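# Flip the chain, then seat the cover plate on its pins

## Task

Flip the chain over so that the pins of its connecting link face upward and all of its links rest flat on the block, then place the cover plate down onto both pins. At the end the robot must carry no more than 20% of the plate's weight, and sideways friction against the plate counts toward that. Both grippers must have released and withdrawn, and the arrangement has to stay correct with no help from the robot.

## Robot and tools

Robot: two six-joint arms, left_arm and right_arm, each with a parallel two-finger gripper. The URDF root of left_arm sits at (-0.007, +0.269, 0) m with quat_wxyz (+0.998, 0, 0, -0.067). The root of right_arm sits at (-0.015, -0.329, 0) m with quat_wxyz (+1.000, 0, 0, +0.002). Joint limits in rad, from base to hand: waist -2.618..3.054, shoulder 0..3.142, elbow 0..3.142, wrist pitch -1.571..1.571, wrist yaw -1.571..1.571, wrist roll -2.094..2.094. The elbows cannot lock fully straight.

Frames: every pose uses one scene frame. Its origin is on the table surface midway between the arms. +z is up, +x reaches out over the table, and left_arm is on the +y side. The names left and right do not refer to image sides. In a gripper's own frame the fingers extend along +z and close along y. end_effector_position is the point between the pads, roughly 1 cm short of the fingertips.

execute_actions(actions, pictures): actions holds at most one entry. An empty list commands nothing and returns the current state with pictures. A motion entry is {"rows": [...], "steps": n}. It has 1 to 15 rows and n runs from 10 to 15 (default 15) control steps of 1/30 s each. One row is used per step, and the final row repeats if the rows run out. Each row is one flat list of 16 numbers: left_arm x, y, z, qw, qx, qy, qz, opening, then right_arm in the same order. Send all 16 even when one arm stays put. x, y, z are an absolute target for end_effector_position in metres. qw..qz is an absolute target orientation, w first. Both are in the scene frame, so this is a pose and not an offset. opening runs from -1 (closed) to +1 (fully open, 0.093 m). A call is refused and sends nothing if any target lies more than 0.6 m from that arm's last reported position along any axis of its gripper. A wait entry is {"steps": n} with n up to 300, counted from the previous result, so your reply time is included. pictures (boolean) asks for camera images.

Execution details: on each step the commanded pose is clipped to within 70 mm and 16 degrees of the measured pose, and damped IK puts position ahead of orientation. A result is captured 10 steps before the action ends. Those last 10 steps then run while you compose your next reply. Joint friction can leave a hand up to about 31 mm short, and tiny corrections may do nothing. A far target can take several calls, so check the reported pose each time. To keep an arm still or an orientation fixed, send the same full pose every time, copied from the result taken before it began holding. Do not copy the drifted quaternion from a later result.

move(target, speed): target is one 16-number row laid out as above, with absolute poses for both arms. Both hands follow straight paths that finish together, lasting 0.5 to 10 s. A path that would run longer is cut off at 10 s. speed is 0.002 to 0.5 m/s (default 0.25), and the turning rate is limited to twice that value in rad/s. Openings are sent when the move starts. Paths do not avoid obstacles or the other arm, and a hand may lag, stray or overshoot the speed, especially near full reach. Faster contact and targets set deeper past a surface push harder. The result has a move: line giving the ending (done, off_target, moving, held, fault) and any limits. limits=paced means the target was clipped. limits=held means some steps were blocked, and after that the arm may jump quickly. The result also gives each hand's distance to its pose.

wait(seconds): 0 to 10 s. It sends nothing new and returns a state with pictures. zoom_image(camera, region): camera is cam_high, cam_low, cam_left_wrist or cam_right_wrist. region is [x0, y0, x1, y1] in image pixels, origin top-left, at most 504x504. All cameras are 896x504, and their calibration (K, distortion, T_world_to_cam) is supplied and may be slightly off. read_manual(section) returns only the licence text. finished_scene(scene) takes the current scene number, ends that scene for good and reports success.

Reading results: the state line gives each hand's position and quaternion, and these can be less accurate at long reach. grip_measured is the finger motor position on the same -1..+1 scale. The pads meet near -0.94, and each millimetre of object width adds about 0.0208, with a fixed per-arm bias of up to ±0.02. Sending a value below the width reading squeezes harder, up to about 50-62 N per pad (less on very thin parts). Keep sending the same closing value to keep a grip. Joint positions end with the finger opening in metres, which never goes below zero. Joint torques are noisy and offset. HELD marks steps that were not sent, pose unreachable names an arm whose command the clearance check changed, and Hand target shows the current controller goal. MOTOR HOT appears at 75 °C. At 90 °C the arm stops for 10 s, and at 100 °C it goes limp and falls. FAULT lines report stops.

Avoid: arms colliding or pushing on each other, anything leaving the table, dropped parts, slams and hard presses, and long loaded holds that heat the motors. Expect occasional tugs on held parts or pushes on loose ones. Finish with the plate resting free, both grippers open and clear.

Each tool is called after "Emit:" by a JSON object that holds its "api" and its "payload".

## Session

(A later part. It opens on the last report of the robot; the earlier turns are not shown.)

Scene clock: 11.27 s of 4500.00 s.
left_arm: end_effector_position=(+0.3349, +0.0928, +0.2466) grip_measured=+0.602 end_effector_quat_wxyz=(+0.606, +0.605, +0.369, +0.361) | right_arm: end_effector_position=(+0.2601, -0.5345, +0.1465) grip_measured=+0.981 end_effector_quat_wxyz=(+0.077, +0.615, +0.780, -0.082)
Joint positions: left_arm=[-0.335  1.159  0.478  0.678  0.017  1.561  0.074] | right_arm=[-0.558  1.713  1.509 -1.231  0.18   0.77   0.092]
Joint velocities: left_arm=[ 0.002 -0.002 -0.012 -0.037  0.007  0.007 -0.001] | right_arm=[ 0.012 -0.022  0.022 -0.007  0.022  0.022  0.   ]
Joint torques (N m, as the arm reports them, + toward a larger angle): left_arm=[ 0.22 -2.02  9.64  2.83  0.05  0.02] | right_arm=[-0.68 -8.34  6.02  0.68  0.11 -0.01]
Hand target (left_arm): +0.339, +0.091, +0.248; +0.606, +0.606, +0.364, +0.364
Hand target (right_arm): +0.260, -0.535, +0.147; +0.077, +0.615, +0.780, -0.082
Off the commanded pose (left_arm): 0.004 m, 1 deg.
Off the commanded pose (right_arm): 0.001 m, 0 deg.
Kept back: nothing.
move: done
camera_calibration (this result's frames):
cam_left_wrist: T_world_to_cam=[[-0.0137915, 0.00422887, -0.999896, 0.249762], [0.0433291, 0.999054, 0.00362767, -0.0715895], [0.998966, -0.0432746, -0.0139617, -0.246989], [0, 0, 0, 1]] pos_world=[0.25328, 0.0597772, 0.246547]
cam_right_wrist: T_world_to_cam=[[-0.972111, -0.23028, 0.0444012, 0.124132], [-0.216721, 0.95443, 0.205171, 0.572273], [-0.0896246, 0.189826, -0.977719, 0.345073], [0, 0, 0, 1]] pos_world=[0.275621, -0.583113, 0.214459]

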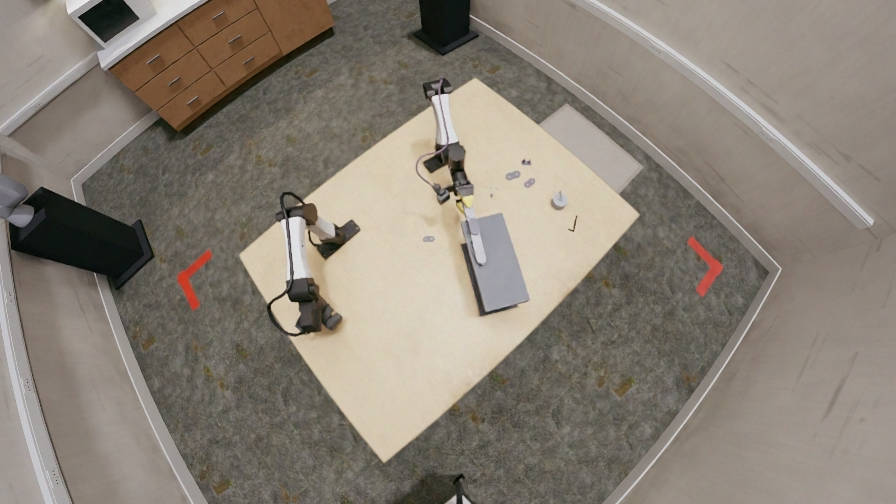

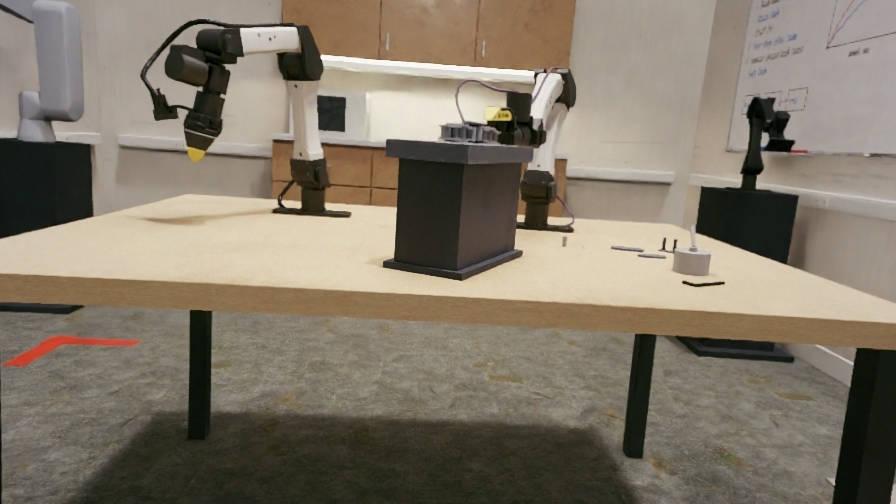

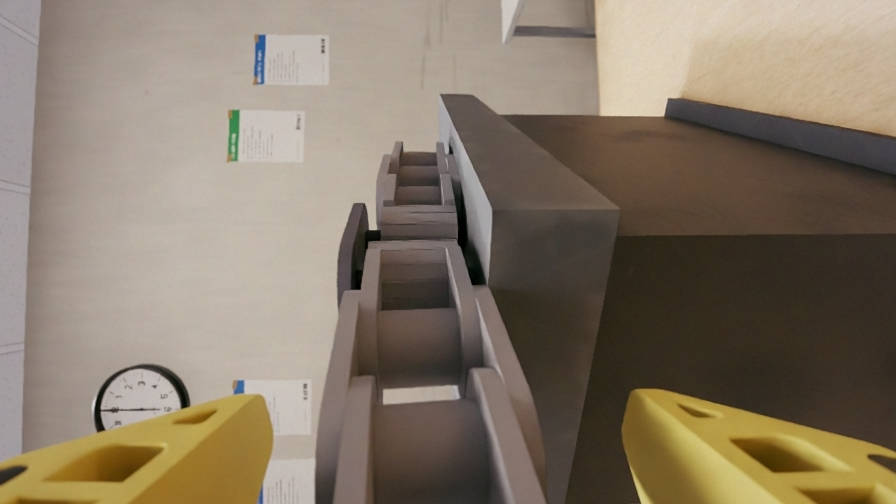

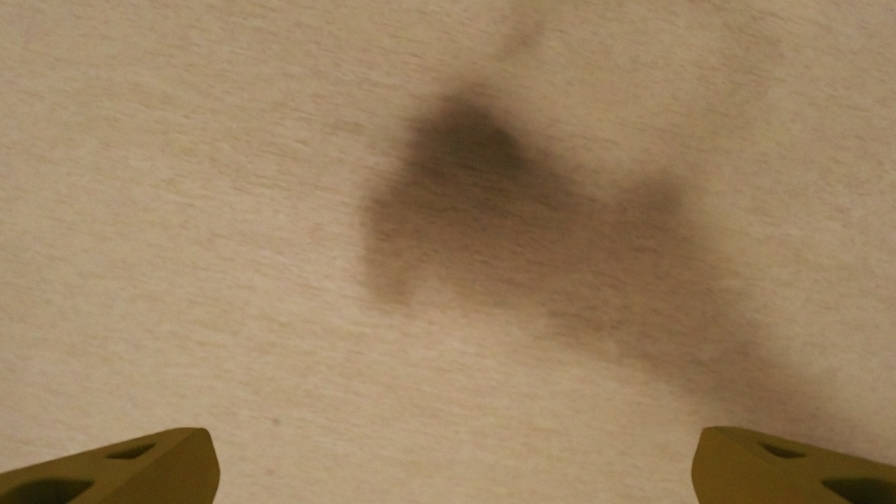

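Emit:
{"api": "move", "payload": {"target": [0.340,0.090,0.254,0.631,0.58,0.348,0.38,0.3,0.26,-0.535,0.147,0.077,0.615,0.78,-0.082,1], "speed": 0.05}}

Emit:
{"api": "move", "payload": {"target": [0.340,0.090,0.254,0.631,0.58,0.348,0.38,-0.5,0.26,-0.535,0.147,0.077,0.615,0.78,-0.082,1]}}

Emit:
{"api": "move", "payload": {"target": [0.354,0.116,0.256,0.715,0.164,0.656,-0.178,-0.5,0.26,-0.535,0.147,0.077,0.615,0.78,-0.082,1], "speed": 0.2}}

Scene clock: 12.87 s of 4500.00 s.
left_arm: end_effector_position=(+0.3402, +0.0902, +0.2633) grip_measured=+0.302 end_effector_quat_wxyz=(+0.634, +0.576, +0.350, +0.379) | right_arm: end_effector_position=(+0.2601, -0.5345, +0.1465) grip_measured=+0.981 end_effector_quat_wxyz=(+0.077, +0.615, +0.780, -0.082)
Joint positions: left_arm=[-0.335  1.212  0.478  0.826  0.017  1.561  0.06 ] | right_arm=[-0.558  1.713  1.509 -1.231  0.18   0.77   0.092]
Joint velocities: left_arm=[-0.002 -0.022  0.007  0.037 -0.022  0.051  0.001] | right_arm=[-0.002  0.007 -0.017 -0.007 -0.037  0.037 -0.   ]
Joint torques (N m, as the arm reports them, + toward a larger angle): left_arm=[-0.08 -2.72  6.33  3.06  0.01 -0.02] | right_arm=[-0.67 -8.32  6.01  0.68  0.11  0.  ]
Hand target (left_arm): +0.340, +0.090, +0.254; +0.631, +0.580, +0.349, +0.380
Hand target (right_arm): +0.260, -0.535, +0.147; +0.077, +0.615, +0.780, -0.082
Off the commanded pose (left_arm): 0.009 m, 1 deg.
Off the commanded pose (right_arm): 0.001 m, 0 deg.
Kept back: nothing.
move: done
camera_calibration (this result's frames):
cam_left_wrist: T_world_to_cam=[[0.0718903, -0.0391556, -0.996644, 0.240392], [0.0447183, 0.998351, -0.0359971, -0.0592047], [0.99641, -0.0419804, 0.0735227, -0.274382], [0, 0, 0, 1]] pos_world=[0.258763, 0.0570011, 0.257627]
cam_right_wrist: T_world_to_cam=[[-0.972111, -0.23028, 0.0444012, 0.124132], [-0.216721, 0.95443, 0.205171, 0.572273], [-0.0896246, 0.189826, -0.977719, 0.345073], [0, 0, 0, 1]] pos_world=[0.275621, -0.583113, 0.214459]

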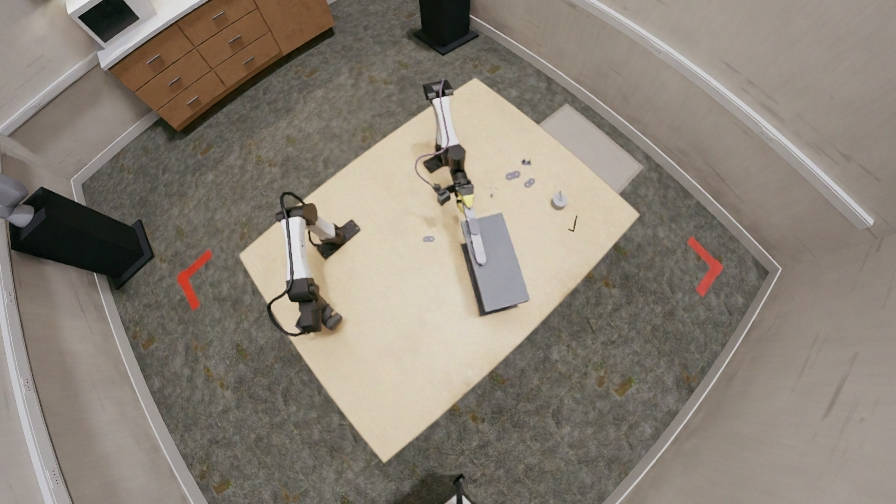

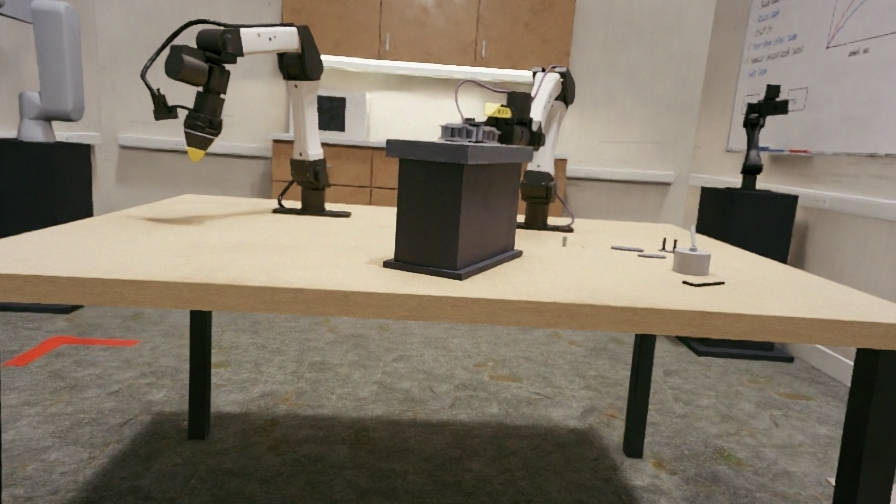

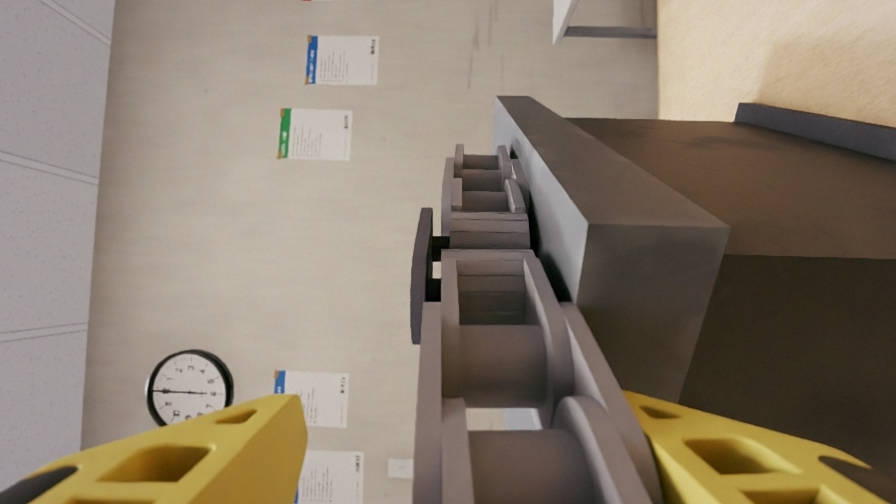

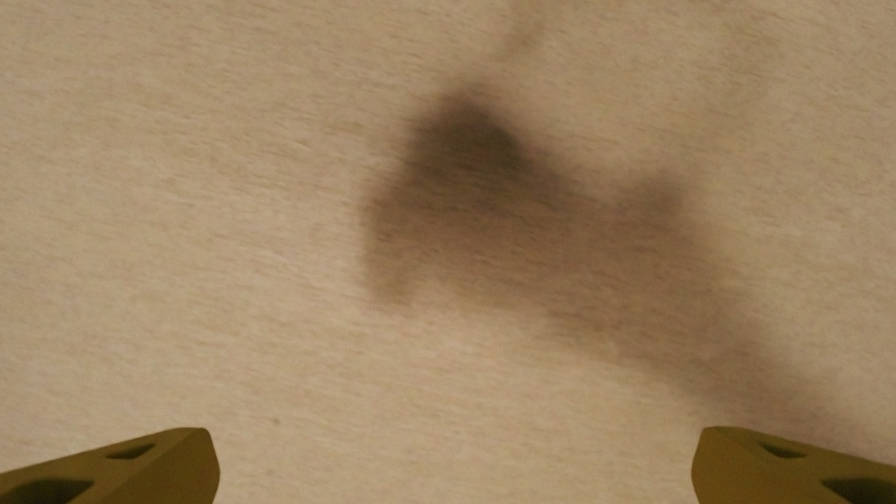

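Scene clock: 13.57 s of 4500.00 s.
left_arm: end_effector_position=(+0.3396, +0.0905, +0.2530) grip_measured=-0.364 end_effector_quat_wxyz=(+0.625, +0.586, +0.356, +0.373) | right_arm: end_effector_position=(+0.2601, -0.5345, +0.1465) grip_measured=+0.981 end_effector_quat_wxyz=(+0.077, +0.615, +0.780, -0.082)
Joint positions: left_arm=[-0.335  1.212  0.467  0.803  0.017  1.562  0.028] | right_arm=[-0.558  1.713  1.509 -1.231  0.18   0.77   0.092]
Joint velocities: left_arm=[ 0.002 -0.007 -0.002  0.11  -0.007 -0.066  0.   ] | right_arm=[-0.002 -0.007 -0.012  0.007  0.022 -0.051  0.   ]
Joint torques (N m, as the arm reports them, + toward a larger angle): left_arm=[-0.15 -2.41  7.26  3.38 -0.01  0.  ] | right_arm=[-0.68 -8.33  5.98  0.69  0.1  -0.02]
Hand target (left_arm): +0.340, +0.090, +0.254; +0.630, +0.581, +0.348, +0.380
Hand target (right_arm): +0.260, -0.535, +0.147; +0.077, +0.615, +0.780, -0.082
Off the commanded pose (left_arm): 0.001 m, 2 deg.
Off the commanded pose (right_arm): 0.001 m, 0 deg.
Kept back: nothing.
move: done
camera_calibration (this result's frames):
cam_left_wrist: T_world_to_cam=[[0.0428805, -0.0231842, -0.998811, 0.239132], [0.0437992, 0.998813, -0.0213039, -0.063285], [0.99812, -0.0428337, 0.0438451, -0.26604], [0, 0, 0, 1]] pos_world=[0.258058, 0.0573585, 0.249164]
cam_right_wrist: T_world_to_cam=[[-0.972111, -0.23028, 0.0444012, 0.124132], [-0.216721, 0.95443, 0.205171, 0.572273], [-0.0896246, 0.189826, -0.977719, 0.345073], [0, 0, 0, 1]] pos_world=[0.275621, -0.583113, 0.214459]

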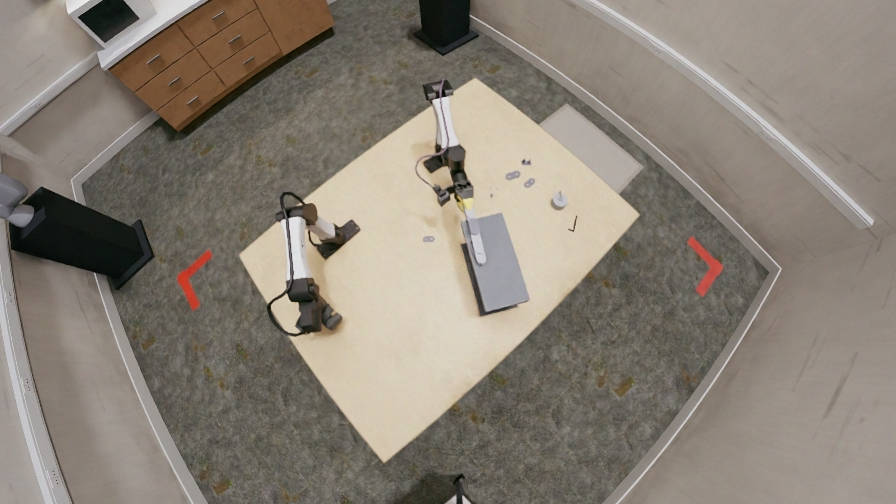

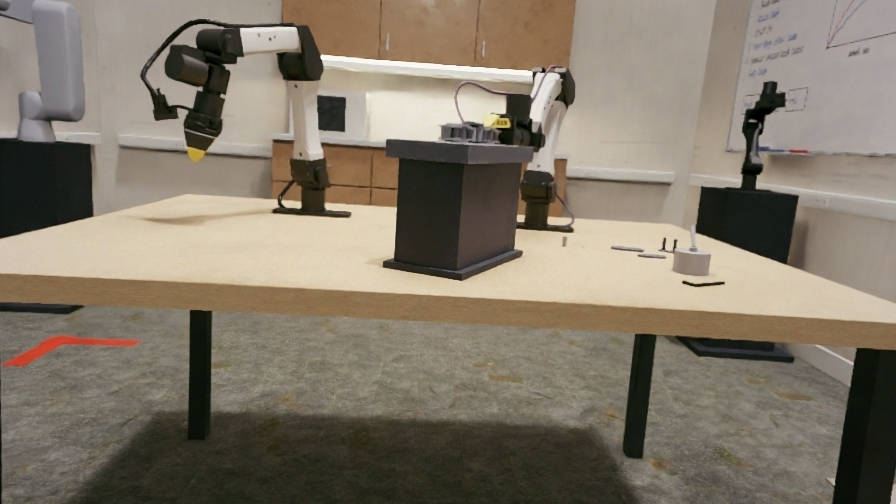

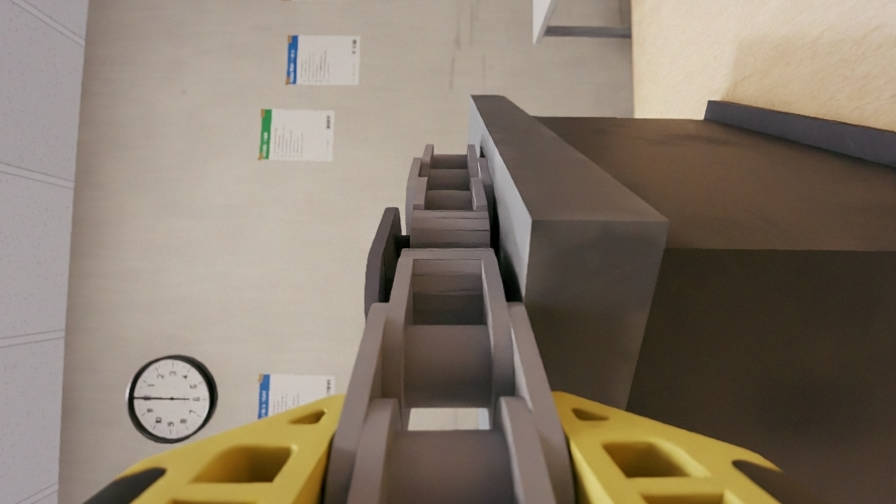

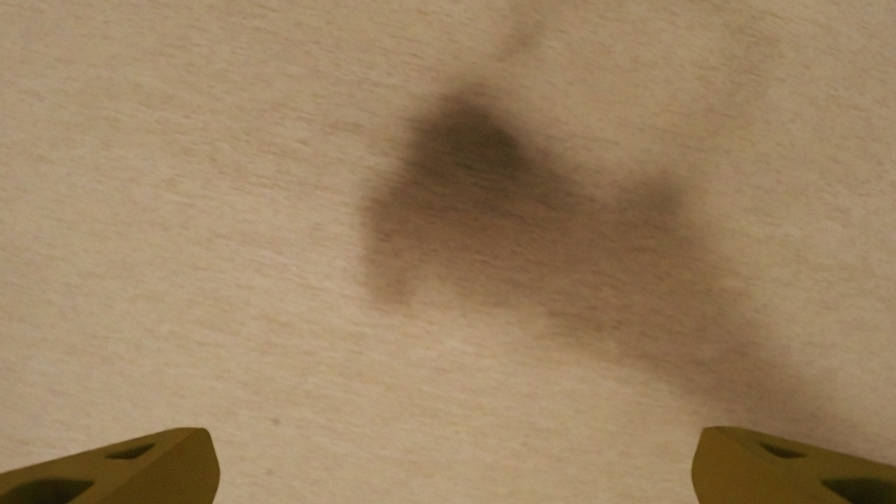

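Scene clock: 17.93 s of 4500.00 s.
left_arm: end_effector_position=(+0.3528, +0.1173, +0.2508) grip_measured=-0.363 end_effector_quat_wxyz=(+0.707, +0.165, +0.667, -0.167) | right_arm: end_effector_position=(+0.2601, -0.5345, +0.1465) grip_measured=+0.981 end_effector_quat_wxyz=(+0.077, +0.615, +0.780, -0.082)
Joint positions: left_arm=[-0.209  1.223  0.467  0.811  0.132  0.004  0.028] | right_arm=[-0.558  1.713  1.509 -1.231  0.18   0.77   0.092]
Joint velocities: left_arm=[-0.007  0.002  0.002  0.051  0.037  0.007  0.002] | right_arm=[-0.012 -0.017  0.002  0.007  0.007 -0.051  0.   ]
Joint torques (N m, as the arm reports them, + toward a larger angle): left_arm=[ 0.42 -2.82  8.25  3.19  0.16 -0.13] | right_arm=[-0.79 -8.27  6.03  0.68  0.12  0.  ]
Hand target (left_arm): +0.353, +0.116, +0.256; +0.715, +0.165, +0.656, -0.176
Hand target (right_arm): +0.260, -0.535, +0.147; +0.077, +0.615, +0.780, -0.082
Off the commanded pose (left_arm): 0.006 m, 2 deg.
Off the commanded pose (right_arm): 0.001 m, 0 deg.
Kept back: nothing.
move: done
camera_calibration (this result's frames):
cam_left_wrist: T_world_to_cam=[[-0.464975, -0.885116, -0.0191977, 0.271637], [-0.326526, 0.191608, -0.925563, 0.361368], [0.822909, -0.424095, -0.378106, -0.0656036], [0, 0, 0, 1]] pos_world=[0.298286, 0.143367, 0.314878]
cam_right_wrist: T_world_to_cam=[[-0.972111, -0.23028, 0.0444012, 0.124132], [-0.216721, 0.95443, 0.205171, 0.572273], [-0.0896246, 0.189826, -0.977719, 0.345073], [0, 0, 0, 1]] pos_world=[0.275621, -0.583113, 0.214459]

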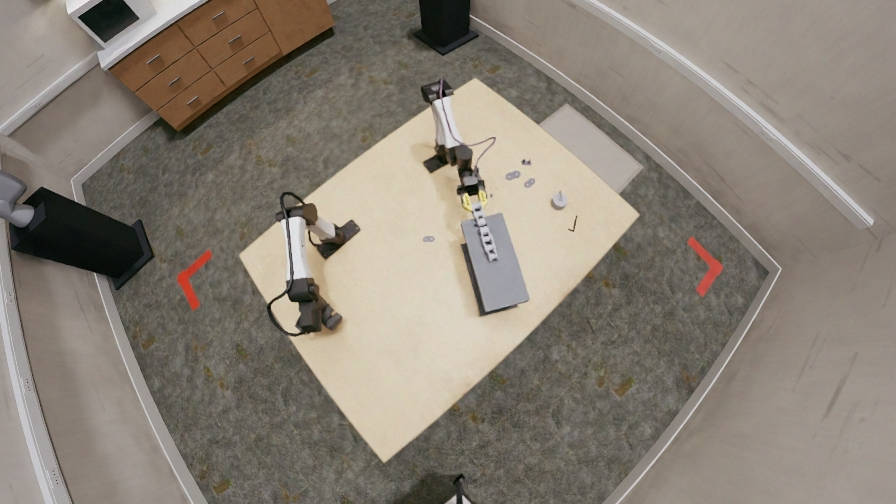

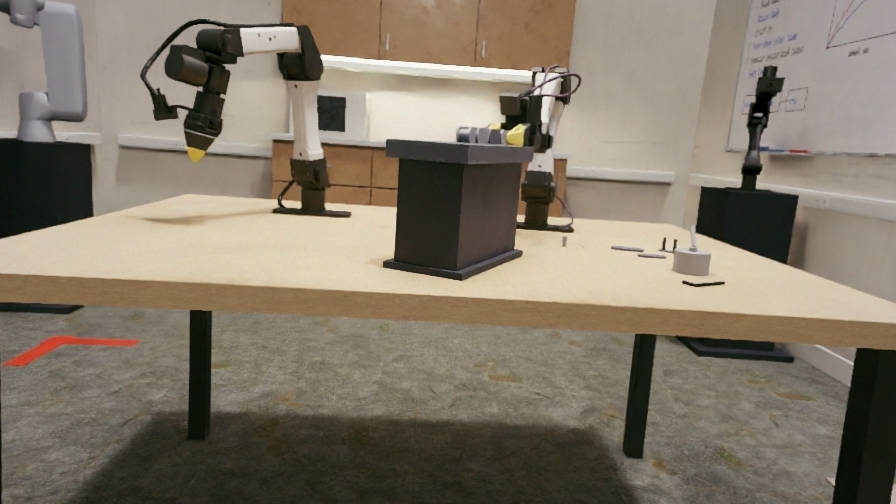

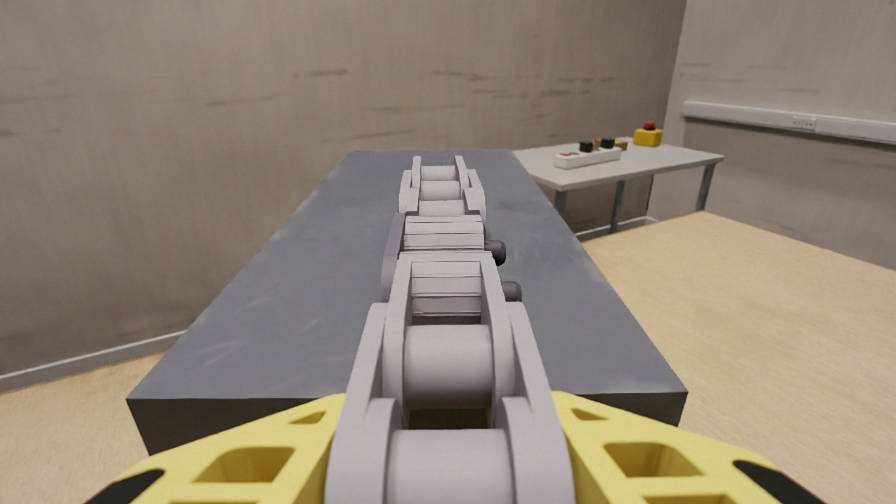

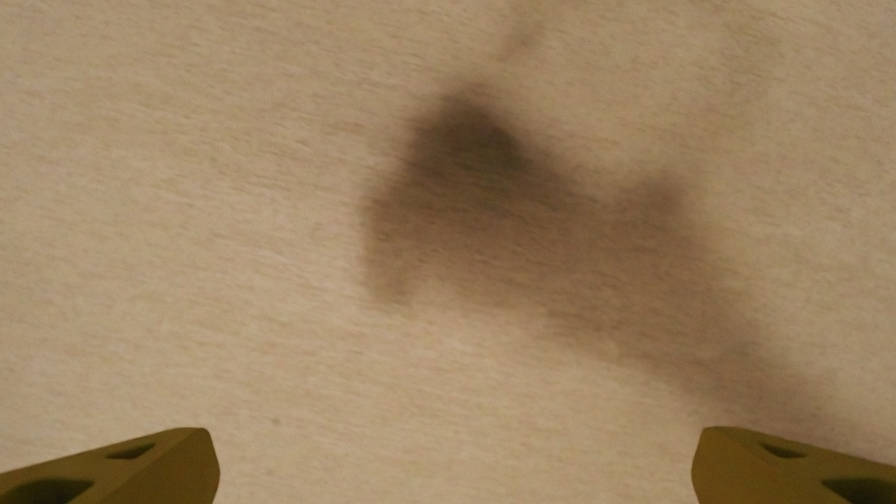

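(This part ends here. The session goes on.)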